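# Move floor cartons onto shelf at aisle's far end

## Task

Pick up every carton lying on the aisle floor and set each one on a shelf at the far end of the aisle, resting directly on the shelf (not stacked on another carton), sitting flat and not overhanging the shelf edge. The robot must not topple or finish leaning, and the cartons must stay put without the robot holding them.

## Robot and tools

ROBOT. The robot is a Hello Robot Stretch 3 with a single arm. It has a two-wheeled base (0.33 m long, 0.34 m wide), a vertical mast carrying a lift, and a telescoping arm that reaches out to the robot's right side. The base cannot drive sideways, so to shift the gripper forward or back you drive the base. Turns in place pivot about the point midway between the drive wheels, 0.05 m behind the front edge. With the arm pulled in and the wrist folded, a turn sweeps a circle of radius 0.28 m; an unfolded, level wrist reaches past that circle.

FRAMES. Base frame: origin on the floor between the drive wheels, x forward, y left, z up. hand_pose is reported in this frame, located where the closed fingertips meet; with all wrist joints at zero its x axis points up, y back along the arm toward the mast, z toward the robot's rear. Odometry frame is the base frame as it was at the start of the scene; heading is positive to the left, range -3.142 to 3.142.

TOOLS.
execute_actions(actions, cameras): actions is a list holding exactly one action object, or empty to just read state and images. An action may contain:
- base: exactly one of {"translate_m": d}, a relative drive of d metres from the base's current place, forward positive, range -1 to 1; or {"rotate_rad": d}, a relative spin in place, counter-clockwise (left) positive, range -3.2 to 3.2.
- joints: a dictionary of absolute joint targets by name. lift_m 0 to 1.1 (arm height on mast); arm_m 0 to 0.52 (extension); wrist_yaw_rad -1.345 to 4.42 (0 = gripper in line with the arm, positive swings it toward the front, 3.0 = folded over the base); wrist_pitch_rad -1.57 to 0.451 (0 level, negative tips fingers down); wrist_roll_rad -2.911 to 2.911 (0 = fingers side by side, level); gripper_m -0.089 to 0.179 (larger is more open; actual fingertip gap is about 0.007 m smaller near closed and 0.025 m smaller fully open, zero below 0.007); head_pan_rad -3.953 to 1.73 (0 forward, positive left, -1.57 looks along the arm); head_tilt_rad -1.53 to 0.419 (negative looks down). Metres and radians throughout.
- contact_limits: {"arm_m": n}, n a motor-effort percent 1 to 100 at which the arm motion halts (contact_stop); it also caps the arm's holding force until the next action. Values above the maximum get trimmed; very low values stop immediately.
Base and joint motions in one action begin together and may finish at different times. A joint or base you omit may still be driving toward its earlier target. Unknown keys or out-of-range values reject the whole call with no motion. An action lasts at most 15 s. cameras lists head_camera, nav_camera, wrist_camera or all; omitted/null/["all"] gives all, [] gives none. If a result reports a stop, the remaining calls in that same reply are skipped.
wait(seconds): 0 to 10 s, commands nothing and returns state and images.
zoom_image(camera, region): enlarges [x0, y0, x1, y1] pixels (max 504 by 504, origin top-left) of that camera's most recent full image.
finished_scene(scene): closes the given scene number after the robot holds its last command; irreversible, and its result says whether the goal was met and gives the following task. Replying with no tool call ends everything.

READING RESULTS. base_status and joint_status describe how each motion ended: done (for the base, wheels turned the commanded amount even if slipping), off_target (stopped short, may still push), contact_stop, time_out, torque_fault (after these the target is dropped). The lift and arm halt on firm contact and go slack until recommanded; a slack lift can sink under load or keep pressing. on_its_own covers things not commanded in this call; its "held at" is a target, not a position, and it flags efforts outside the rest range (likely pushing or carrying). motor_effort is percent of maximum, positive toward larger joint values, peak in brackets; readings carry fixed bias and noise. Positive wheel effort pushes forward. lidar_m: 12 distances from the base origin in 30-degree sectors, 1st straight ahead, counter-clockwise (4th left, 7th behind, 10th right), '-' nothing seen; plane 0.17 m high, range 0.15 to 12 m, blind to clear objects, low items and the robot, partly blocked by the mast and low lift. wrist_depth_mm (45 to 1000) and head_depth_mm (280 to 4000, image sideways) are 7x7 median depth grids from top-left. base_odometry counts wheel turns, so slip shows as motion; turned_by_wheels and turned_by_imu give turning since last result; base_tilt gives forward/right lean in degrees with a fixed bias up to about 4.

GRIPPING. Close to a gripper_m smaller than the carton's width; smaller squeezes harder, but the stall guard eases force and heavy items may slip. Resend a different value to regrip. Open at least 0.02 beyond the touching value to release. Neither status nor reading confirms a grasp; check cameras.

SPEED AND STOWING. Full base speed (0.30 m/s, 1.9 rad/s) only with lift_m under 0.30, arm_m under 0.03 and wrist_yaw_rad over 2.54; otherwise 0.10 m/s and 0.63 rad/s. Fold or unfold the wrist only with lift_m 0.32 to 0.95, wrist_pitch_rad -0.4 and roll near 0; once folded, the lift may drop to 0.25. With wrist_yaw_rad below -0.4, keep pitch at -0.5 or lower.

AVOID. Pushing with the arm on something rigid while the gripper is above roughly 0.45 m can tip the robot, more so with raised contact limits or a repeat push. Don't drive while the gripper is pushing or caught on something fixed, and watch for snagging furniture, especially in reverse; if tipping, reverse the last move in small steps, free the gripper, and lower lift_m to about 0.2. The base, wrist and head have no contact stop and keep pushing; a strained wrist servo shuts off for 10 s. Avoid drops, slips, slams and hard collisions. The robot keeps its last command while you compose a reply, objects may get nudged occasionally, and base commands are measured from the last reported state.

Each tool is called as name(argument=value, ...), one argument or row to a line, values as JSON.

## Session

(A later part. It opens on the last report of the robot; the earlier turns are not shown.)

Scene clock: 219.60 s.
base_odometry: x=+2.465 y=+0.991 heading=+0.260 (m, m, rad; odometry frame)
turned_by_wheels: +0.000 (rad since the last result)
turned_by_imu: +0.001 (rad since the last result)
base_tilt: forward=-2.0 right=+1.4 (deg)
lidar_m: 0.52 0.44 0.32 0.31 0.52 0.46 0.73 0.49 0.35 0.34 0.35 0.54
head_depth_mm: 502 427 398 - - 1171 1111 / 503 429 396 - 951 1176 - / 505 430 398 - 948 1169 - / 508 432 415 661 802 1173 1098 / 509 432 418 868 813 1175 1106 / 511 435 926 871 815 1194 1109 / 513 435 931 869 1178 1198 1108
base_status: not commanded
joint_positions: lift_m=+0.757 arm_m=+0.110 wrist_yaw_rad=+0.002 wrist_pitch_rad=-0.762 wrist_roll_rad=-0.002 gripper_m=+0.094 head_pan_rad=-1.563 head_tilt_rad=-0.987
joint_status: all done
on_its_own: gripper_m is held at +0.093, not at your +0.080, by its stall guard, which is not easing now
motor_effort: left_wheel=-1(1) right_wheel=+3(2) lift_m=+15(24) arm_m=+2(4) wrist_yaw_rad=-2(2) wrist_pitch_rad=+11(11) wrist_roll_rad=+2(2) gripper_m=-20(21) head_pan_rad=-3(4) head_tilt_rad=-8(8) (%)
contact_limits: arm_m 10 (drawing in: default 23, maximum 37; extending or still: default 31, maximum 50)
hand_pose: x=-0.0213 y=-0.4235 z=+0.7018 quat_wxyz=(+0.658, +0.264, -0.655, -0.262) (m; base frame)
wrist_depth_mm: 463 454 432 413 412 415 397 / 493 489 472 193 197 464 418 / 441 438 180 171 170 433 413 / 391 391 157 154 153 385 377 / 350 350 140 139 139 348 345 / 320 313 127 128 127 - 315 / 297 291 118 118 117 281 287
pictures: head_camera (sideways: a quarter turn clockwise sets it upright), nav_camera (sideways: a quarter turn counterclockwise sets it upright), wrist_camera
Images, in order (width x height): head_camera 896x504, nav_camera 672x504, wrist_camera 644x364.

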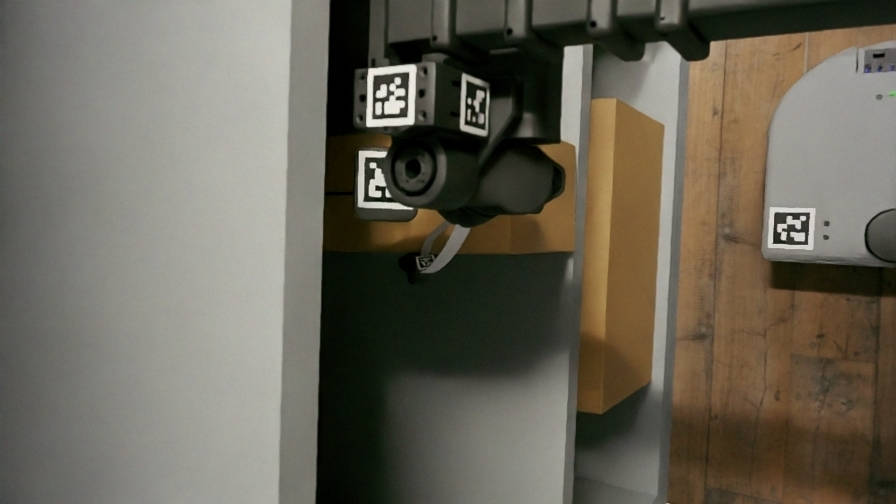

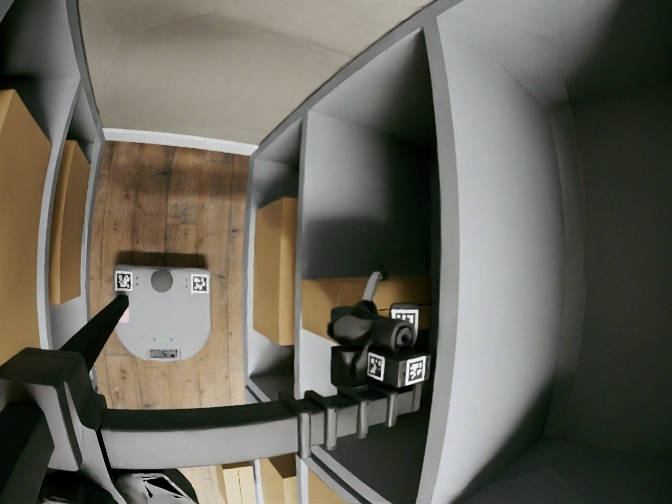

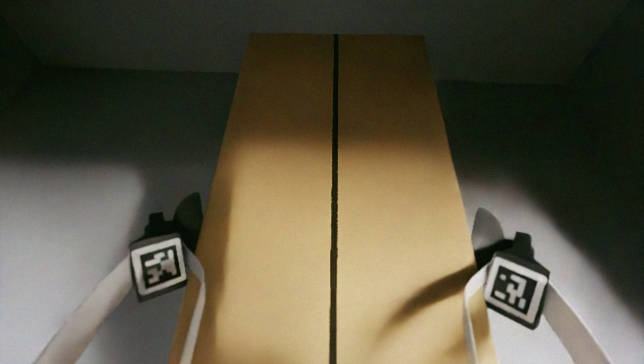

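execute_actions(
  actions=[
    {"joints":{"arm_m":0.15},"contact_limits":{"arm_m":8}},
  ],
  cameras=["head_camera"],
)

execute_actions(
  actions=[
    {"joints":{"lift_m":0.741}},
  ],
  cameras=["head_camera"],
)

Scene clock: 226.00 s.
base_odometry: x=+2.465 y=+0.991 heading=+0.260 (m, m, rad; odometry frame)
turned_by_wheels: +0.000 (rad since the last result)
turned_by_imu: +0.001 (rad since the last result)
base_tilt: forward=-1.8 right=+1.5 (deg)
lidar_m: 0.53 0.44 0.32 0.31 0.51 0.47 0.73 0.49 0.36 0.34 0.35 0.54
head_depth_mm: 501 428 392 - 793 1168 1109 / 504 428 395 - 808 1170 - / 505 430 397 - 787 1169 - / 509 431 413 825 813 1178 1101 / 509 433 419 867 811 1176 1107 / 511 434 929 868 818 1193 1108 / 513 436 929 871 1169 1194 1109
base_status: not commanded
joint_positions: lift_m=+0.757 arm_m=+0.150 wrist_yaw_rad=+0.002 wrist_pitch_rad=-0.762 wrist_roll_rad=-0.002 gripper_m=+0.094 head_pan_rad=-1.563 head_tilt_rad=-0.987
joint_status: all done
on_its_own: gripper_m is held at +0.093, not at your +0.080, by its stall guard, which is not easing now
motor_effort: left_wheel=-1(1) right_wheel=+2(3) lift_m=+15(15) arm_m=+2(3) wrist_yaw_rad=-2(2) wrist_pitch_rad=+11(11) wrist_roll_rad=+2(2) gripper_m=-21(21) head_pan_rad=-2(3) head_tilt_rad=-7(7) (%)
contact_limits: arm_m 8 (drawing in: default 23, maximum 37; extending or still: default 31, maximum 50)
hand_pose: x=-0.0213 y=-0.4635 z=+0.7018 quat_wxyz=(+0.658, +0.264, -0.655, -0.262) (m; base frame)
wrist_depth_mm: 416 407 393 373 373 376 367 / 475 477 445 193 197 429 399 / 441 438 179 170 171 432 411 / 391 390 157 153 153 381 375 / 351 355 140 139 139 349 345 / 318 311 127 127 127 - 314 / 293 292 118 118 117 281 288
pictures: head_camera (sideways: a quarter turn clockwise sets it upright)
Images, in order (width x height): head_camera 896x504.

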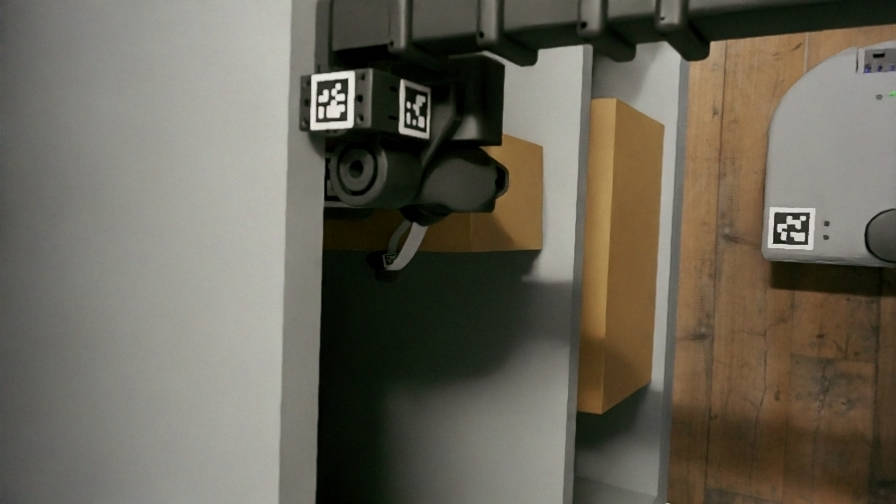

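Scene clock: 226.90 s.
base_odometry: x=+2.465 y=+0.991 heading=+0.260 (m, m, rad; odometry frame)
turned_by_wheels: +0.000 (rad since the last result)
turned_by_imu: +0.000 (rad since the last result)
base_tilt: forward=-1.9 right=+1.4 (deg)
lidar_m: 0.52 0.44 0.32 0.31 0.51 0.46 0.73 0.49 0.35 0.34 0.36 0.54
head_depth_mm: 502 427 392 - - 1159 - / 505 429 395 - 805 1175 - / 506 430 397 - 786 1175 - / 508 431 414 832 812 1170 1099 / 510 434 418 868 812 1176 1108 / 511 433 929 870 815 1195 1104 / 513 435 934 871 1177 1191 1106
base_status: not commanded
joint_positions: lift_m=+0.742 arm_m=+0.150 wrist_yaw_rad=+0.002 wrist_pitch_rad=-0.744 wrist_roll_rad=-0.003 gripper_m=+0.094 head_pan_rad=-1.563 head_tilt_rad=-0.988
joint_status: all done
on_its_own: gripper_m is held at +0.093, not at your +0.080, by its stall guard, which is not easing now
motor_effort: left_wheel=-1(1) right_wheel=+2(3) lift_m=+11(17) arm_m=+3(3) wrist_yaw_rad=-2(2) wrist_pitch_rad=+2(11) wrist_roll_rad=+2(2) gripper_m=-21(21) head_pan_rad=-4(4) head_tilt_rad=-7(8) (%)
hand_pose: x=-0.0213 y=-0.4669 z=+0.6891 quat_wxyz=(+0.660, +0.258, -0.657, -0.257) (m; base frame)
wrist_depth_mm: 415 403 391 376 378 373 364 / 467 463 442 203 208 429 400 / 425 426 187 177 177 425 400 / 377 380 160 156 156 375 373 / 340 342 140 140 140 340 333 / 307 297 127 127 126 - 303 / 284 278 116 116 115 268 277
pictures: head_camera (sideways: a quarter turn clockwise sets it upright)
Images, in order (width x height): head_camera 896x504.

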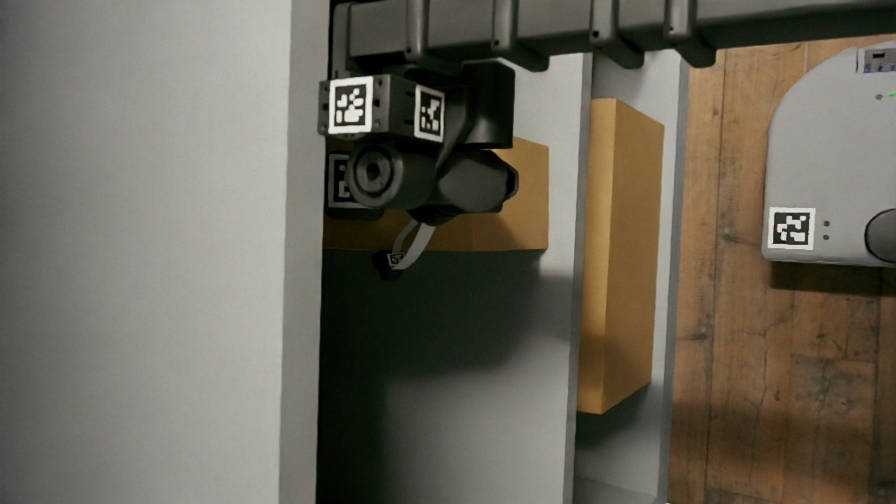

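execute_actions(
  actions=[
    {"joints":{"gripper_m":0.17}},
  ],
  cameras=[],
)

execute_actions(
  actions=[
    {"joints":{"lift_m":0.79,"arm_m":0.0}},
  ],
  cameras=["head_camera","wrist_camera"],
)

execute_actions(
  actions=[
    {"base":{"rotate_rad":-0.06},"joints":{"wrist_yaw_rad":1.571,"head_pan_rad":-1.2,"head_tilt_rad":-1.2}},
  ],
  cameras=["nav_camera"],
)

Scene clock: 238.57 s.
base_odometry: x=+2.465 y=+0.991 heading=+0.260 (m, m, rad; odometry frame)
turned_by_wheels: +0.000 (rad since the last result)
turned_by_imu: +0.001 (rad since the last result)
base_tilt: forward=-1.9 right=+1.4 (deg)
lidar_m: 0.53 0.44 0.32 0.31 0.51 0.46 0.73 0.49 0.35 0.34 0.35 0.55
head_depth_mm: 502 427 393 - - 1170 - / 504 429 394 - 808 1175 - / 506 430 397 - 786 1172 - / 508 431 415 840 812 1177 1101 / 509 433 418 867 813 1179 1103 / 511 434 931 867 817 1190 1104 / 515 436 931 868 1174 1198 1113
base_status: not commanded
joint_positions: lift_m=+0.742 arm_m=+0.150 wrist_yaw_rad=+0.002 wrist_pitch_rad=-0.750 wrist_roll_rad=-0.003 gripper_m=+0.170 head_pan_rad=-1.563 head_tilt_rad=-0.988
joint_status: all done
motor_effort: left_wheel=-1(2) right_wheel=+2(2) lift_m=+13(13) arm_m=+2(2) wrist_yaw_rad=-1(2) wrist_pitch_rad=+5(5) wrist_roll_rad=+2(3) gripper_m=+1(89) head_pan_rad=-4(3) head_tilt_rad=-8(8) (%)
hand_pose: x=-0.0213 y=-0.4659 z=+0.6880 quat_wxyz=(+0.659, +0.260, -0.656, -0.258) (m; base frame)
wrist_depth_mm: 416 401 394 380 374 372 365 / 466 459 439 200 206 427 401 / 423 423 184 174 174 416 399 / 374 374 158 154 154 371 369 / 335 343 139 138 138 333 331 / 310 299 126 125 125 130 301 / 275 279 115 115 115 192 270
pictures: none
No camera images: the call's "cameras" was empty. Leave "cameras" out to get every camera's image.

Scene clock: 240.90 s.
base_odometry: x=+2.465 y=+0.991 heading=+0.260 (m, m, rad; odometry frame)
turned_by_wheels: +0.000 (rad since the last result)
turned_by_imu: +0.000 (rad since the last result)
base_tilt: forward=-1.8 right=+1.6 (deg)
lidar_m: 0.53 0.44 0.32 0.31 0.52 0.47 0.73 0.49 0.35 0.34 0.36 0.54
head_depth_mm: 503 427 405 859 - - 1106 / 503 429 408 852 - - - / 505 430 412 670 - 1169 - / 508 431 415 842 953 1171 1100 / 509 433 418 866 813 1169 1104 / 512 434 931 866 814 1198 1111 / 515 436 931 868 1174 1194 1107
base_status: not commanded
joint_positions: lift_m=+0.790 arm_m=+0.001 wrist_yaw_rad=+0.002 wrist_pitch_rad=-0.751 wrist_roll_rad=-0.003 gripper_m=+0.170 head_pan_rad=-1.563 head_tilt_rad=-0.988
joint_status: all done
motor_effort: left_wheel=-1(1) right_wheel=+2(1) lift_m=+29(32) arm_m=-3(3) wrist_yaw_rad=-1(2) wrist_pitch_rad=+5(5) wrist_roll_rad=+2(2) gripper_m=+0(0) head_pan_rad=-3(2) head_tilt_rad=-7(8) (%)
hand_pose: x=-0.0213 y=-0.3169 z=+0.7358 quat_wxyz=(+0.659, +0.260, -0.656, -0.259) (m; base frame)
wrist_depth_mm: 535 569 558 323 509 519 422 / 531 559 559 278 527 554 422 / 493 487 485 240 252 483 416 / 435 432 421 213 217 426 408 / 392 397 385 248 278 386 376 / 360 355 351 335 342 348 347 / 644 729 627 551 519 512 409
pictures: head_camera (sideways: a quarter turn clockwise sets it upright), wrist_camera
Images, in order (width x height): head_camera 896x504, wrist_camera 644x364.

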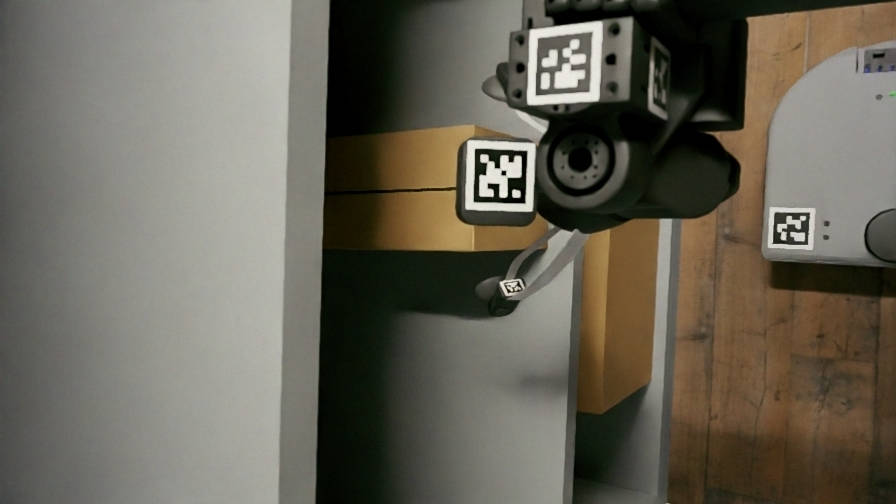

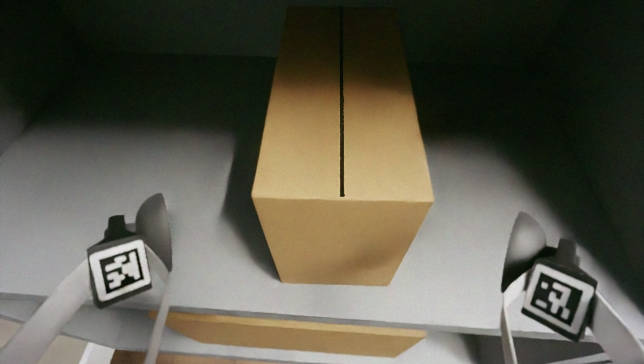

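Scene clock: 242.67 s.
base_odometry: x=+2.465 y=+0.991 heading=+0.200 (m, m, rad; odometry frame)
turned_by_wheels: -0.060 (rad since the last result)
turned_by_imu: -0.060 (rad since the last result)
base_tilt: forward=-1.8 right=+1.5 (deg)
lidar_m: 0.52 0.47 0.33 0.31 0.31 0.46 0.82 0.49 0.36 0.34 0.35 0.56
head_depth_mm: 367 653 630 - 1217 1167 1100 / 369 669 641 774 1227 - - / 371 888 830 791 1241 - - / 377 898 838 - 1252 1190 1089 / 383 905 836 1251 1258 1180 1115 / 390 905 848 1281 1269 1185 1121 / 409 821 852 1127 1234 1187 1077
base_status: done
joint_positions: lift_m=+0.790 arm_m=+0.001 wrist_yaw_rad=+1.568 wrist_pitch_rad=-0.751 wrist_roll_rad=-0.002 gripper_m=+0.170 head_pan_rad=-1.207 head_tilt_rad=-1.185
joint_status: all done
motor_effort: left_wheel=+2(5) right_wheel=-3(4) lift_m=+29(29) arm_m=-3(3) wrist_yaw_rad=+3(4) wrist_pitch_rad=+5(5) wrist_roll_rad=+2(2) gripper_m=+1(0) head_pan_rad=+4(31) head_tilt_rad=-10(29) (%)
hand_pose: x=+0.1495 y=-0.1466 z=+0.7358 quat_wxyz=(+0.650, +0.648, -0.282, +0.282) (m; base frame)
wrist_depth_mm: 459 460 464 462 461 412 407 / 507 535 533 540 519 472 471 / 519 635 634 633 588 487 482 / 671 731 790 777 718 427 426 / 592 865 946 928 854 384 385 / 547 823 856 875 811 354 349 / 564 728 804 787 675 323 313
pictures: nav_camera (sideways: a quarter turn counterclockwise sets it upright)
Images, in order (width x height): nav_camera 672x504.

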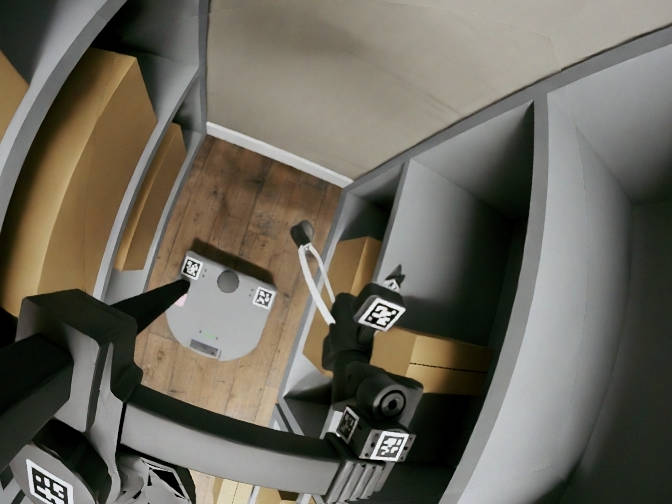

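execute_actions(
  actions=[
    {"base":{"translate_m":-1.0},"joints":{"lift_m":0.29,"gripper_m":0.179}},
  ],
  cameras=["head_camera"],
)

execute_actions(
  actions=[
    {"joints":{"arm_m":0.125}},
  ],
  cameras=["head_camera","wrist_camera"],
)

Scene clock: 255.60 s.
base_odometry: x=+1.485 y=+0.793 heading=+0.200 (m, m, rad; odometry frame)
turned_by_wheels: +0.000 (rad since the last result)
turned_by_imu: +0.003 (rad since the last result)
base_tilt: forward=-1.9 right=+1.5 (deg)
lidar_m: 1.24 0.58 0.26 0.25 0.25 0.33 2.87 2.86 0.49 0.22 0.22 0.30
head_depth_mm: 377 896 829 967 1223 1172 1119 / 392 709 830 978 1240 - - / 410 580 714 1047 1262 - - / 599 590 767 1116 1179 1187 - / 608 601 822 1215 1237 1181 1118 / 618 637 852 1311 1261 1184 1049 / 629 680 1016 1332 1268 1183 1052
base_status: done
joint_positions: lift_m=+0.290 arm_m=+0.001 wrist_yaw_rad=+1.568 wrist_pitch_rad=-0.751 wrist_roll_rad=-0.002 gripper_m=+0.179 head_pan_rad=-1.207 head_tilt_rad=-1.185
joint_status: all done
motor_effort: left_wheel=+2(3) right_wheel=-2(7) lift_m=+13(24) arm_m=-3(2) wrist_yaw_rad=+2(2) wrist_pitch_rad=+6(5) wrist_roll_rad=+2(2) gripper_m=+0(49) head_pan_rad=+4(5) head_tilt_rad=-9(9) (%)
hand_pose: x=+0.1494 y=-0.1466 z=+0.2367 quat_wxyz=(+0.650, +0.648, -0.281, +0.281) (m; base frame)
wrist_depth_mm: 480 635 726 719 690 476 469 / 498 598 619 611 605 489 304 / 446 537 534 534 520 287 291 / 439 472 469 466 266 253 279 / 419 432 423 424 253 228 265 / 386 380 384 385 250 205 254 / 350 352 351 350 247 188 184
pictures: head_camera (sideways: a quarter turn clockwise sets it upright)
Images, in order (width x height): head_camera 896x504.

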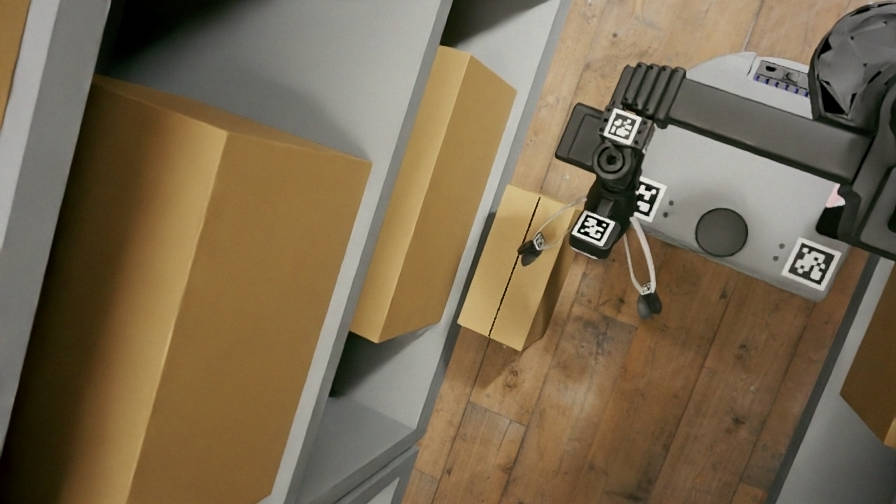

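Scene clock: 257.77 s.
base_odometry: x=+1.485 y=+0.793 heading=+0.200 (m, m, rad; odometry frame)
turned_by_wheels: +0.000 (rad since the last result)
turned_by_imu: +0.000 (rad since the last result)
base_tilt: forward=-2.0 right=+1.5 (deg)
lidar_m: 1.24 0.58 0.26 0.25 0.25 0.33 2.86 2.88 0.49 0.22 0.22 0.30
head_depth_mm: 377 891 831 970 1219 1169 1119 / 392 709 828 971 1232 - - / 409 578 712 999 1238 - - / 598 590 763 1118 1206 1182 - / 607 602 829 1218 1238 1180 1110 / 618 638 851 1304 1259 1185 1049 / 629 682 1014 1341 1264 1186 1052
base_status: not commanded
joint_positions: lift_m=+0.290 arm_m=+0.125 wrist_yaw_rad=+1.569 wrist_pitch_rad=-0.751 wrist_roll_rad=-0.002 gripper_m=+0.179 head_pan_rad=-1.207 head_tilt_rad=-1.185
joint_status: all done
motor_effort: left_wheel=+2(2) right_wheel=-2(2) lift_m=+14(14) arm_m=+2(5) wrist_yaw_rad=+2(2) wrist_pitch_rad=+6(6) wrist_roll_rad=+2(2) gripper_m=+0(1) head_pan_rad=+2(4) head_tilt_rad=-9(9) (%)
hand_pose: x=+0.1494 y=-0.2702 z=+0.2367 quat_wxyz=(+0.650, +0.648, -0.281, +0.282) (m; base frame)
wrist_depth_mm: 589 731 718 708 487 225 149 / 572 609 615 609 503 226 149 / 528 532 531 286 354 225 150 / 470 473 471 255 319 227 149 / 428 432 417 227 237 245 146 / 391 377 379 206 210 244 136 / 348 350 339 189 192 233 157
pictures: head_camera (sideways: a quarter turn clockwise sets it upright), wrist_camera
Images, in order (width x height): head_camera 896x504, wrist_camera 644x364.

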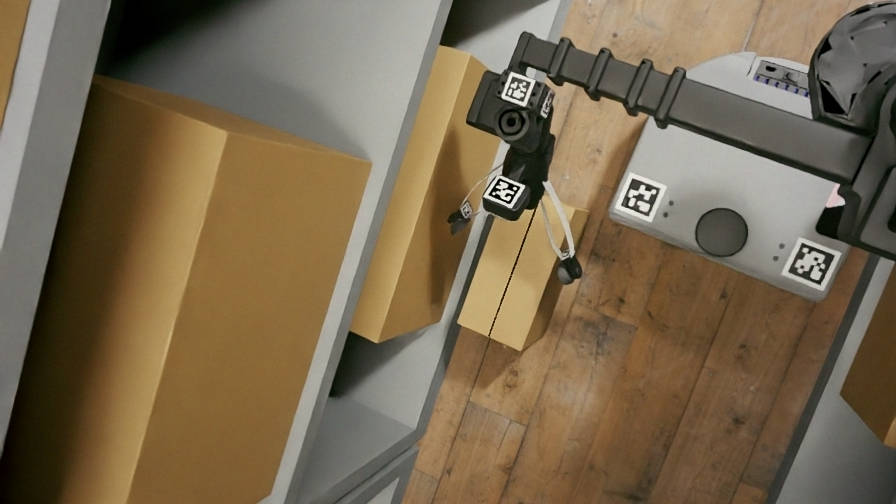

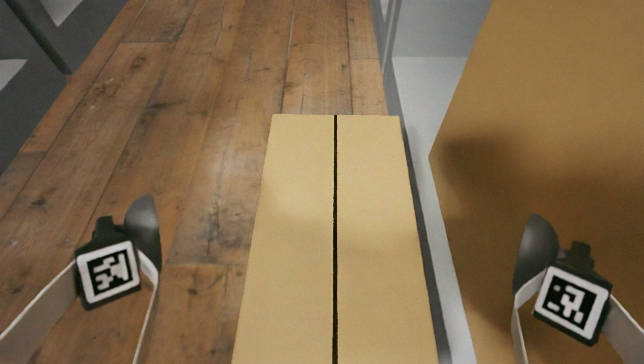

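execute_actions(
  actions=[
    {"joints":{"lift_m":0.208}},
  ],
  cameras=[],
)

execute_actions(
  actions=[
    {"joints":{"gripper_m":0.08}},
  ],
  cameras=["wrist_camera"],
)

execute_actions(
  actions=[
    {"joints":{"lift_m":0.33,"arm_m":0.09}},
  ],
  cameras=["wrist_camera"],
)

Scene clock: 261.63 s.
base_odometry: x=+1.485 y=+0.793 heading=+0.200 (m, m, rad; odometry frame)
turned_by_wheels: +0.000 (rad since the last result)
turned_by_imu: +0.001 (rad since the last result)
base_tilt: forward=-1.8 right=+1.4 (deg)
lidar_m: 1.24 0.58 0.26 0.25 0.25 0.33 2.88 2.87 0.49 0.22 0.22 0.29
head_depth_mm: 377 892 830 964 1222 1168 1107 / 393 707 827 975 1238 - - / 409 579 710 1019 1240 - - / 598 589 764 1116 1183 1186 - / 608 602 825 1211 1239 1183 1110 / 619 639 849 1310 1257 1184 1049 / 627 681 1016 1331 1263 1186 1051
base_status: not commanded
joint_positions: lift_m=+0.208 arm_m=+0.125 wrist_yaw_rad=+1.569 wrist_pitch_rad=-0.751 wrist_roll_rad=-0.002 gripper_m=+0.179 head_pan_rad=-1.207 head_tilt_rad=-1.185
joint_status: all done
motor_effort: left_wheel=+2(2) right_wheel=-2(1) lift_m=+14(13) arm_m=+3(2) wrist_yaw_rad=+2(2) wrist_pitch_rad=+5(6) wrist_roll_rad=+2(2) gripper_m=+0(0) head_pan_rad=+4(4) head_tilt_rad=-9(9) (%)
hand_pose: x=+0.1494 y=-0.2702 z=+0.1547 quat_wxyz=(+0.650, +0.648, -0.281, +0.282) (m; base frame)
wrist_depth_mm: 558 572 565 566 422 227 149 / 492 492 468 201 205 226 149 / 423 423 398 174 174 227 149 / 375 373 159 154 154 226 149 / 335 342 142 138 138 225 146 / 313 298 126 126 125 130 136 / 276 279 115 115 115 118 156
pictures: none
No camera images: the call's "cameras" was empty. Leave "cameras" out to get every camera's image.

Scene clock: 263.10 s.
base_odometry: x=+1.485 y=+0.793 heading=+0.200 (m, m, rad; odometry frame)
turned_by_wheels: +0.000 (rad since the last result)
turned_by_imu: +0.000 (rad since the last result)
base_tilt: forward=-1.9 right=+1.4 (deg)
lidar_m: 1.24 0.58 0.26 0.25 0.25 0.33 2.87 2.88 0.49 0.22 0.22 0.29
head_depth_mm: 378 893 828 965 1216 1167 1112 / 393 710 830 974 1242 - - / 409 580 712 1026 1236 - - / 598 591 764 1119 1210 1191 - / 609 603 827 1215 1234 1176 1112 / 616 639 850 1300 1261 1186 1051 / 628 681 1015 1338 1264 1184 1053
base_status: not commanded
joint_positions: lift_m=+0.208 arm_m=+0.125 wrist_yaw_rad=+1.569 wrist_pitch_rad=-0.745 wrist_roll_rad=-0.003 gripper_m=+0.081 head_pan_rad=-1.207 head_tilt_rad=-1.185
joint_status: all done
motor_effort: left_wheel=+2(2) right_wheel=-2(2) lift_m=+14(14) arm_m=+2(3) wrist_yaw_rad=+1(2) wrist_pitch_rad=+3(6) wrist_roll_rad=+2(3) gripper_m=-27(99) head_pan_rad=+4(4) head_tilt_rad=-9(9) (%)
hand_pose: x=+0.1507 y=-0.2701 z=+0.1558 quat_wxyz=(+0.649, +0.647, -0.283, +0.284) (m; base frame)
wrist_depth_mm: 559 583 575 573 431 226 149 / 489 493 477 204 210 226 149 / 427 425 187 177 177 226 149 / 378 376 160 156 156 227 149 / 337 344 140 140 140 197 149 / 306 301 127 127 127 - 149 / 286 275 116 116 116 184 142
pictures: wrist_camera
Images, in order (width x height): wrist_camera 644x364.

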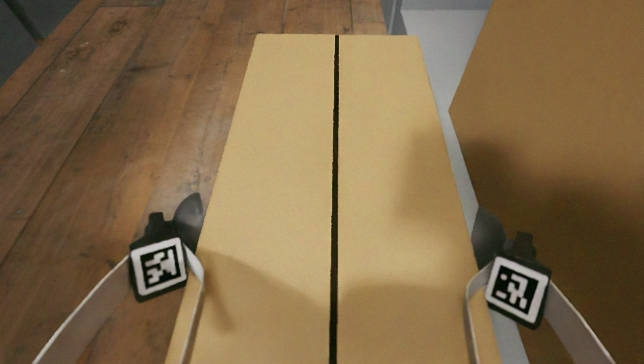

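Scene clock: 265.03 s.
base_odometry: x=+1.485 y=+0.793 heading=+0.200 (m, m, rad; odometry frame)
turned_by_wheels: +0.000 (rad since the last result)
turned_by_imu: +0.000 (rad since the last result)
base_tilt: forward=-1.9 right=+1.5 (deg)
lidar_m: 1.24 0.58 0.26 0.25 0.25 0.33 2.87 2.86 0.49 0.21 0.19 0.25
head_depth_mm: 377 895 824 967 1204 1169 1119 / 393 708 829 979 1238 - - / 409 579 711 1034 1239 - - / 601 591 765 1042 1084 1186 - / 609 602 823 1097 1220 1184 1110 / 618 639 850 1304 1258 1180 1052 / 629 681 1014 1333 1266 1186 1053
base_status: not commanded
joint_positions: lift_m=+0.329 arm_m=+0.090 wrist_yaw_rad=+1.570 wrist_pitch_rad=-0.762 wrist_roll_rad=-0.003 gripper_m=+0.091 head_pan_rad=-1.207 head_tilt_rad=-1.185
joint_status: all done
on_its_own: gripper_m is held at +0.090, not at your +0.080, by its stall guard, which is still easing
motor_effort: left_wheel=+2(2) right_wheel=-1(2) lift_m=+30(28) arm_m=-3(3) wrist_yaw_rad=+1(1) wrist_pitch_rad=+11(12) wrist_roll_rad=+3(2) gripper_m=-21(28) head_pan_rad=+4(4) head_tilt_rad=-9(9) (%)
hand_pose: x=+0.1474 y=-0.2356 z=+0.2739 quat_wxyz=(+0.651, +0.649, -0.277, +0.279) (m; base frame)
wrist_depth_mm: 534 723 772 224 469 464 188 / 541 665 626 195 200 288 190 / 532 579 181 171 171 286 189 / 506 514 158 154 154 285 189 / 464 470 140 139 139 251 190 / 423 414 128 128 127 - 189 / 390 384 118 118 117 240 180
pictures: wrist_camera
Images, in order (width x height): wrist_camera 644x364.

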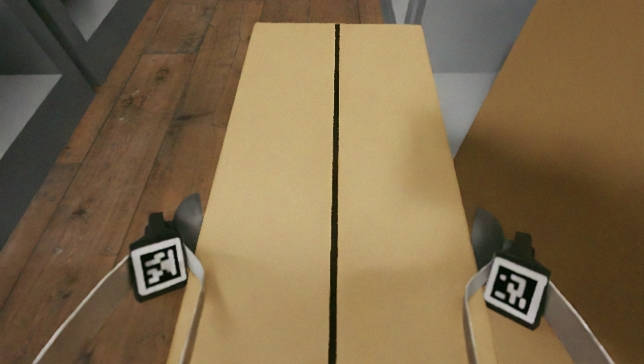

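execute_actions(
  actions=[
    {"base":{"rotate_rad":0.05},"joints":{"lift_m":0.45,"arm_m":0.0}},
  ],
  cameras=[],
)

execute_actions(
  actions=[
    {"base":{"translate_m":1.0},"joints":{"lift_m":0.772,"head_pan_rad":-1.57,"head_tilt_rad":-1.0}},
  ],
  cameras=["nav_camera"],
)

Scene clock: 272.70 s.
base_odometry: x=+1.485 y=+0.793 heading=+0.250 (m, m, rad; odometry frame)
turned_by_wheels: +0.050 (rad since the last result)
turned_by_imu: +0.051 (rad since the last result)
base_tilt: forward=-1.9 right=+1.4 (deg)
lidar_m: 1.00 0.58 0.26 0.25 0.26 0.35 2.87 2.79 0.42 0.40 0.42 0.66
head_depth_mm: 379 894 827 958 1203 1166 1112 / 396 581 812 978 - - - / 597 581 721 1058 1268 - - / 605 592 782 1197 847 1190 1073 / 616 623 836 1296 851 1181 1113 / 625 667 1146 1318 1227 1181 1045 / 627 721 1050 1344 1267 1183 1049
base_status: done
joint_positions: lift_m=+0.449 arm_m=+0.001 wrist_yaw_rad=+1.570 wrist_pitch_rad=-0.763 wrist_roll_rad=-0.003 gripper_m=+0.094 head_pan_rad=-1.207 head_tilt_rad=-1.185
joint_status: all done
on_its_own: gripper_m is held at +0.093, not at your +0.080, by its stall guard, which is not easing now
motor_effort: left_wheel=-1(4) right_wheel=+2(3) lift_m=+30(32) arm_m=-3(2) wrist_yaw_rad=+1(1) wrist_pitch_rad=+11(11) wrist_roll_rad=+2(2) gripper_m=-21(21) head_pan_rad=+4(3) head_tilt_rad=-9(10) (%)
hand_pose: x=+0.1472 y=-0.1464 z=+0.3937 quat_wxyz=(+0.651, +0.649, -0.277, +0.278) (m; base frame)
wrist_depth_mm: 493 585 918 225 794 473 442 / 587 608 799 194 199 532 513 / 635 646 181 171 172 597 309 / 568 594 157 155 154 564 306 / 514 551 140 139 139 404 305 / 464 519 128 128 127 - 301 / 417 490 118 117 117 380 283
pictures: none
No camera images: the call's "cameras" was empty. Leave "cameras" out to get every camera's image.

Scene clock: 284.13 s.
base_odometry: x=+2.454 y=+1.040 heading=+0.250 (m, m, rad; odometry frame)
turned_by_wheels: +0.000 (rad since the last result)
turned_by_imu: +0.001 (rad since the last result)
base_tilt: forward=-1.8 right=+1.4 (deg)
lidar_m: 0.52 0.37 0.27 0.26 0.52 0.44 0.97 0.53 0.41 0.39 0.41 0.54
head_depth_mm: 489 427 956 851 - 1181 1095 / 490 428 958 855 - 1180 - / 492 431 727 712 - 1188 - / 494 432 932 828 995 1174 1109 / 495 433 964 859 988 499 1093 / 498 434 968 860 985 508 1095 / 500 436 971 864 1175 508 1099
base_status: done
joint_positions: lift_m=+0.771 arm_m=+0.001 wrist_yaw_rad=+1.570 wrist_pitch_rad=-0.763 wrist_roll_rad=-0.003 gripper_m=+0.094 head_pan_rad=-1.563 head_tilt_rad=-1.001
joint_status: all done
on_its_own: gripper_m is held at +0.093, not at your +0.080, by its stall guard, which is not easing now
motor_effort: left_wheel=-1(3) right_wheel=+3(7) lift_m=+30(31) arm_m=-3(3) wrist_yaw_rad=+1(2) wrist_pitch_rad=+12(12) wrist_roll_rad=+2(3) gripper_m=-22(21) head_pan_rad=-4(28) head_tilt_rad=+0(22) (%)
hand_pose: x=+0.1471 y=-0.1464 z=+0.7156 quat_wxyz=(+0.651, +0.650, -0.277, +0.278) (m; base frame)
wrist_depth_mm: 442 475 450 224 430 421 386 / 493 538 510 195 199 468 441 / 468 619 180 172 172 460 452 / 432 744 157 154 154 417 401 / 556 600 140 140 139 371 361 / 516 664 128 128 127 - 327 / 476 620 118 118 118 450 305
pictures: nav_camera (sideways: a quarter turn counterclockwise sets it upright)
Images, in order (width x height): nav_camera 672x504.

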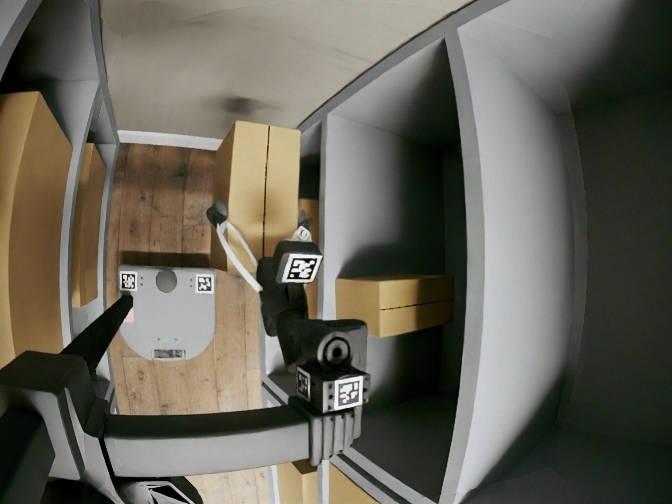

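execute_actions(
  actions=[
    {"base":{"translate_m":0.13}},
  ],
  cameras=[],
)

execute_actions(
  actions=[
    {"base":{"translate_m":0.08},"joints":{"wrist_yaw_rad":0.0}},
  ],
)

Scene clock: 289.57 s.
base_odometry: x=+2.580 y=+1.072 heading=+0.250 (m, m, rad; odometry frame)
turned_by_wheels: +0.000 (rad since the last result)
turned_by_imu: +0.001 (rad since the last result)
base_tilt: forward=-1.9 right=+1.5 (deg)
lidar_m: 0.39 0.41 0.27 0.26 0.27 0.55 0.99 0.62 0.41 0.39 0.40 0.41
head_depth_mm: 489 426 738 699 - 1178 1097 / 491 429 738 700 - 1181 - / 492 431 961 855 - 1189 - / 495 432 964 859 988 1167 1110 / 494 434 965 859 1019 499 1093 / 499 435 971 859 1151 508 1092 / 501 437 918 847 932 507 1063
base_status: done
joint_positions: lift_m=+0.771 arm_m=+0.001 wrist_yaw_rad=+1.570 wrist_pitch_rad=-0.763 wrist_roll_rad=-0.003 gripper_m=+0.094 head_pan_rad=-1.563 head_tilt_rad=-1.001
joint_status: not commanded
on_its_own: gripper_m is held at +0.093, not at your +0.080, by its stall guard, which is not easing now
motor_effort: left_wheel=-1(3) right_wheel=+2(7) lift_m=+30(30) arm_m=-3(2) wrist_yaw_rad=+1(1) wrist_pitch_rad=+12(12) wrist_roll_rad=+2(3) gripper_m=-21(21) head_pan_rad=-3(3) head_tilt_rad=+1(1) (%)
hand_pose: x=+0.1471 y=-0.1464 z=+0.7156 quat_wxyz=(+0.651, +0.650, -0.277, +0.278) (m; base frame)
wrist_depth_mm: 343 336 324 223 304 314 275 / 392 394 361 195 199 359 304 / 435 470 180 172 172 403 352 / 431 561 157 154 153 413 394 / 679 663 140 140 139 368 358 / 514 710 128 128 127 - 326 / 484 623 118 118 117 680 305
pictures: none
No camera images: the call's "cameras" was empty. Leave "cameras" out to get every camera's image.

Scene clock: 291.73 s.
base_odometry: x=+2.657 y=+1.092 heading=+0.249 (m, m, rad; odometry frame)
turned_by_wheels: +0.000 (rad since the last result)
turned_by_imu: +0.000 (rad since the last result)
base_tilt: forward=-1.7 right=+1.5 (deg)
lidar_m: 0.31 0.32 0.27 0.26 0.27 0.36 1.06 0.69 0.41 0.39 0.45 0.33
head_depth_mm: 489 425 736 722 - - 1094 / 492 427 961 838 - 1166 - / 492 430 963 626 - - - / 494 431 960 633 648 1203 1111 / 496 434 970 858 1228 1203 1104 / 499 434 933 860 1067 1169 1098 / 500 436 706 754 864 886 894
base_status: done
joint_positions: lift_m=+0.771 arm_m=+0.001 wrist_yaw_rad=+0.003 wrist_pitch_rad=-0.763 wrist_roll_rad=-0.003 gripper_m=+0.094 head_pan_rad=-1.563 head_tilt_rad=-1.001
joint_status: all done
on_its_own: gripper_m is held at +0.093, not at your +0.080, by its stall guard, which is not easing now
motor_effort: left_wheel=-1(3) right_wheel=+2(6) lift_m=+30(30) arm_m=-3(3) wrist_yaw_rad=-2(3) wrist_pitch_rad=+12(11) wrist_roll_rad=+2(2) gripper_m=-20(21) head_pan_rad=-3(4) head_tilt_rad=+1(1) (%)
hand_pose: x=-0.0211 y=-0.3145 z=+0.7156 quat_wxyz=(+0.658, +0.265, -0.654, -0.263) (m; base frame)
wrist_depth_mm: 319 441 580 224 545 300 279 / 319 446 491 195 199 286 239 / 323 431 181 172 172 286 216 / 327 401 157 154 154 284 257 / 347 372 140 140 139 316 348 / 374 545 128 128 127 - 356 / 361 527 118 118 117 705 642
pictures: head_camera (sideways: a quarter turn clockwise sets it upright), nav_camera (sideways: a quarter turn counterclockwise sets it upright), wrist_camera
Images, in order (width x height): head_camera 896x504, nav_camera 672x504, wrist_camera 644x364.

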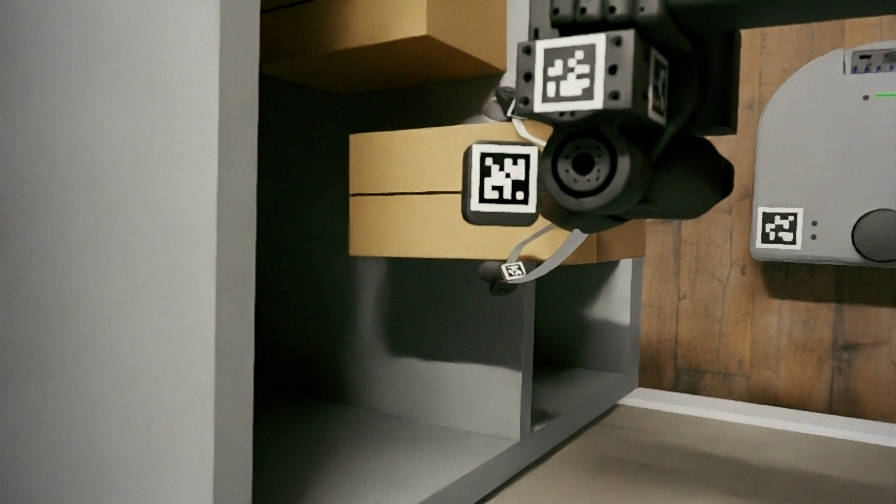

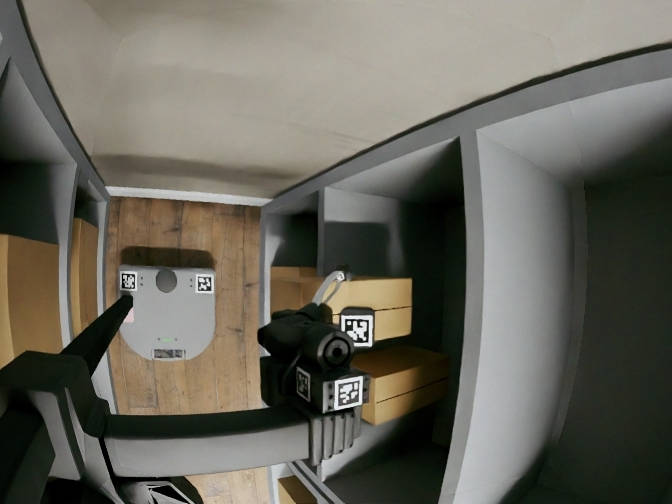

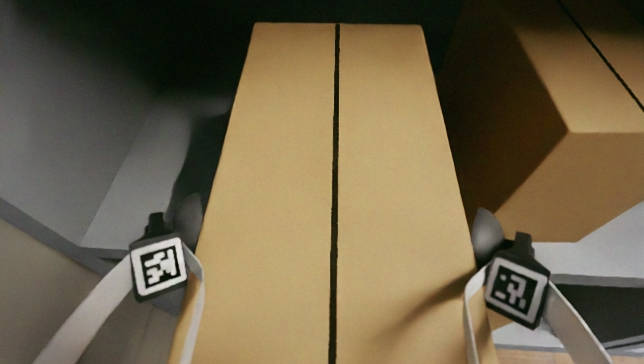

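Shelf is .05 farther now, so arm .195.

execute_actions(
  actions=[
    {"joints":{"arm_m":0.195,"lift_m":0.76},"contact_limits":{"arm_m":10}},
  ],
  cameras=[],
)

execute_actions(
  actions=[
    {"joints":{"lift_m":0.742}},
  ],
  cameras=["head_camera"],
)

Scene clock: 296.03 s.
base_odometry: x=+2.657 y=+1.092 heading=+0.249 (m, m, rad; odometry frame)
turned_by_wheels: +0.000 (rad since the last result)
turned_by_imu: +0.001 (rad since the last result)
base_tilt: forward=-2.0 right=+1.6 (deg)
lidar_m: 0.31 0.32 0.27 0.26 0.27 0.37 1.07 0.69 0.41 0.39 0.45 0.33
head_depth_mm: 489 424 - - 974 1177 1110 / 491 429 - 832 978 1197 - / 493 429 - 765 988 1207 - / 495 432 926 829 1150 1203 1109 / 496 433 964 860 1228 1200 1107 / 499 435 933 862 1063 1173 1092 / 500 435 704 756 861 881 889
base_status: not commanded
joint_positions: lift_m=+0.760 arm_m=+0.195 wrist_yaw_rad=+0.001 wrist_pitch_rad=-0.763 wrist_roll_rad=-0.003 gripper_m=+0.094 head_pan_rad=-1.563 head_tilt_rad=-1.001
joint_status: all done
on_its_own: gripper_m is held at +0.093, not at your +0.080, by its stall guard, which is not easing now
motor_effort: left_wheel=-1(1) right_wheel=+2(2) lift_m=+15(25) arm_m=+3(2) wrist_yaw_rad=-2(2) wrist_pitch_rad=+12(12) wrist_roll_rad=+2(2) gripper_m=-20(22) head_pan_rad=-3(3) head_tilt_rad=+1(0) (%)
contact_limits: arm_m 10 (drawing in: default 23, maximum 37; extending or still: default 31, maximum 50)
hand_pose: x=-0.0214 y=-0.5082 z=+0.7046 quat_wxyz=(+0.657, +0.264, -0.655, -0.263) (m; base frame)
wrist_depth_mm: 320 397 391 223 369 384 375 / 323 448 444 195 199 428 221 / 326 426 181 172 171 268 195 / 327 391 158 154 153 266 180 / 333 356 140 140 139 232 175 / 317 314 128 128 128 - 174 / 297 292 118 117 117 223 166
pictures: none
No camera images: the call's "cameras" was empty. Leave "cameras" out to get every camera's image.

Scene clock: 296.93 s.
base_odometry: x=+2.657 y=+1.092 heading=+0.249 (m, m, rad; odometry frame)
turned_by_wheels: +0.000 (rad since the last result)
turned_by_imu: +0.000 (rad since the last result)
base_tilt: forward=-1.9 right=+1.4 (deg)
lidar_m: 0.31 0.32 0.27 0.26 0.27 0.36 1.06 0.68 0.41 0.39 0.45 0.33
head_depth_mm: 489 425 - - - 1176 - / 491 427 - 830 984 1201 - / 493 431 - 781 995 1212 - / 494 432 922 829 1155 1204 1106 / 497 434 965 856 1225 1204 1102 / 498 435 932 858 1066 1179 1091 / 501 437 705 754 865 879 892
base_status: not commanded
joint_positions: lift_m=+0.743 arm_m=+0.195 wrist_yaw_rad=+0.001 wrist_pitch_rad=-0.747 wrist_roll_rad=-0.003 gripper_m=+0.094 head_pan_rad=-1.563 head_tilt_rad=-1.001
joint_status: all done
on_its_own: gripper_m is held at +0.093, not at your +0.080, by its stall guard, which is not easing now
motor_effort: left_wheel=-1(1) right_wheel=+2(2) lift_m=+12(21) arm_m=+2(3) wrist_yaw_rad=-1(1) wrist_pitch_rad=+3(12) wrist_roll_rad=+2(2) gripper_m=-21(21) head_pan_rad=-3(3) head_tilt_rad=+1(0) (%)
hand_pose: x=-0.0214 y=-0.5114 z=+0.6896 quat_wxyz=(+0.660, +0.259, -0.657, -0.257) (m; base frame)
wrist_depth_mm: 321 393 393 373 373 377 370 / 323 445 445 203 210 418 202 / 324 415 187 177 177 269 185 / 329 377 160 156 156 267 175 / 325 344 141 140 140 232 175 / 305 299 127 127 127 - 174 / 286 276 116 116 116 229 166
pictures: head_camera (sideways: a quarter turn clockwise sets it upright)
Images, in order (width x height): head_camera 896x504.

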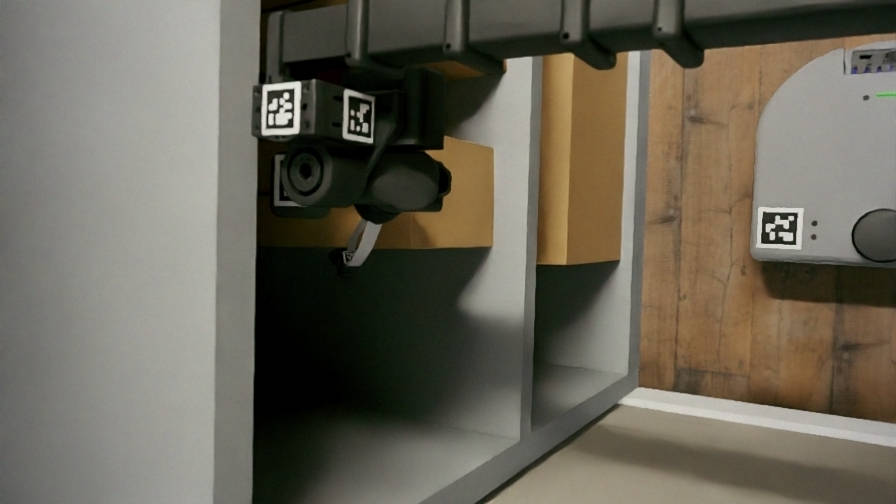

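execute_actions(
  actions=[
    {"joints":{"gripper_m":0.17}},
  ],
  cameras=[],
)

execute_actions(
  actions=[
    {"joints":{"lift_m":0.78,"arm_m":0.03,"head_pan_rad":-2.6,"head_tilt_rad":-0.9}},
  ],
)

Scene clock: 299.67 s.
base_odometry: x=+2.657 y=+1.092 heading=+0.249 (m, m, rad; odometry frame)
turned_by_wheels: +0.000 (rad since the last result)
turned_by_imu: +0.000 (rad since the last result)
base_tilt: forward=-1.7 right=+1.4 (deg)
lidar_m: 0.31 0.32 0.27 0.26 0.27 0.37 1.06 0.69 0.41 0.39 0.45 0.33
head_depth_mm: 490 425 - - - 1180 - / 491 426 - 834 980 1196 - / 493 430 - 780 992 1202 - / 494 432 916 831 1155 1202 1109 / 498 433 966 860 1225 1200 1101 / 499 436 935 860 1064 1176 1092 / 501 436 704 754 865 880 894
base_status: not commanded
joint_positions: lift_m=+0.743 arm_m=+0.195 wrist_yaw_rad=+0.001 wrist_pitch_rad=-0.750 wrist_roll_rad=-0.003 gripper_m=+0.170 head_pan_rad=-1.563 head_tilt_rad=-1.001
joint_status: all done
motor_effort: left_wheel=-1(1) right_wheel=+2(2) lift_m=+13(14) arm_m=+2(2) wrist_yaw_rad=-2(1) wrist_pitch_rad=+5(5) wrist_roll_rad=+2(2) gripper_m=+1(92) head_pan_rad=-3(4) head_tilt_rad=+2(1) (%)
hand_pose: x=-0.0214 y=-0.5109 z=+0.6890 quat_wxyz=(+0.659, +0.260, -0.657, -0.258) (m; base frame)
wrist_depth_mm: 322 394 390 372 372 380 370 / 323 443 447 201 207 423 201 / 326 414 186 175 175 267 184 / 331 374 159 155 155 268 175 / 324 343 140 139 139 264 175 / 307 300 127 126 126 130 159 / 278 280 116 115 115 167 182
pictures: none
No camera images: the call's "cameras" was empty. Leave "cameras" out to get every camera's image.

Scene clock: 302.13 s.
base_odometry: x=+2.657 y=+1.092 heading=+0.249 (m, m, rad; odometry frame)
turned_by_wheels: +0.000 (rad since the last result)
turned_by_imu: +0.000 (rad since the last result)
base_tilt: forward=-1.9 right=+1.4 (deg)
lidar_m: 0.31 0.32 0.27 0.26 0.27 0.36 1.06 0.68 0.41 0.39 0.45 0.33
head_depth_mm: 1371 1578 1792 1553 1367 1244 - / 1008 1118 1493 1570 1376 1269 - / 704 879 1062 1468 1373 - - / 610 743 895 1115 1348 - - / 609 791 979 936 1348 1195 1132 / 613 524 1028 904 - - 1097 / 614 497 1047 703 - - 1045
base_status: not commanded
joint_positions: lift_m=+0.779 arm_m=+0.030 wrist_yaw_rad=+0.001 wrist_pitch_rad=-0.751 wrist_roll_rad=-0.003 gripper_m=+0.170 head_pan_rad=-2.593 head_tilt_rad=-0.902
joint_status: all done
motor_effort: left_wheel=-1(1) right_wheel=+3(2) lift_m=+29(32) arm_m=-3(3) wrist_yaw_rad=-1(1) wrist_pitch_rad=+5(5) wrist_roll_rad=+2(1) gripper_m=+1(0) head_pan_rad=-3(50) head_tilt_rad=+1(17) (%)
hand_pose: x=-0.0214 y=-0.3461 z=+0.7258 quat_wxyz=(+0.659, +0.260, -0.656, -0.259) (m; base frame)
wrist_depth_mm: 318 443 569 305 519 313 314 / 319 446 542 260 275 283 257 / 325 453 476 226 230 280 224 / 327 414 418 242 263 281 209 / 329 385 379 315 365 302 259 / 344 445 353 348 345 335 336 / 417 526 723 664 594 568 662
pictures: head_camera (sideways: a quarter turn clockwise sets it upright), nav_camera (sideways: a quarter turn counterclockwise sets it upright), wrist_camera
Images, in order (width x height): head_camera 896x504, nav_camera 672x504, wrist_camera 644x364.

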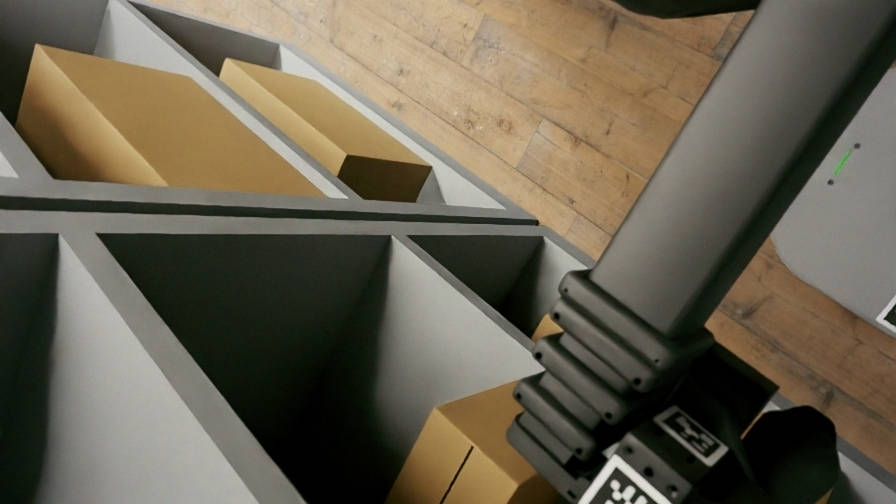

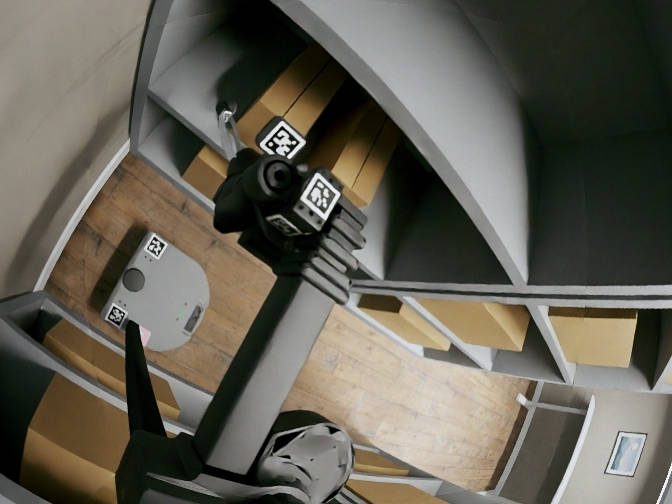

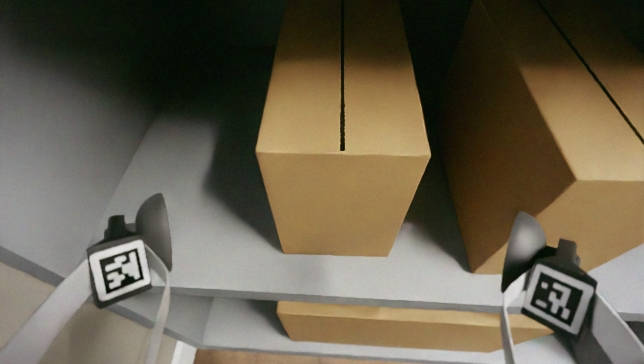

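Both cartons sit flat inside the shelf edge.

finished_scene(
  scene=1,
)

The scene is finished: the task was done.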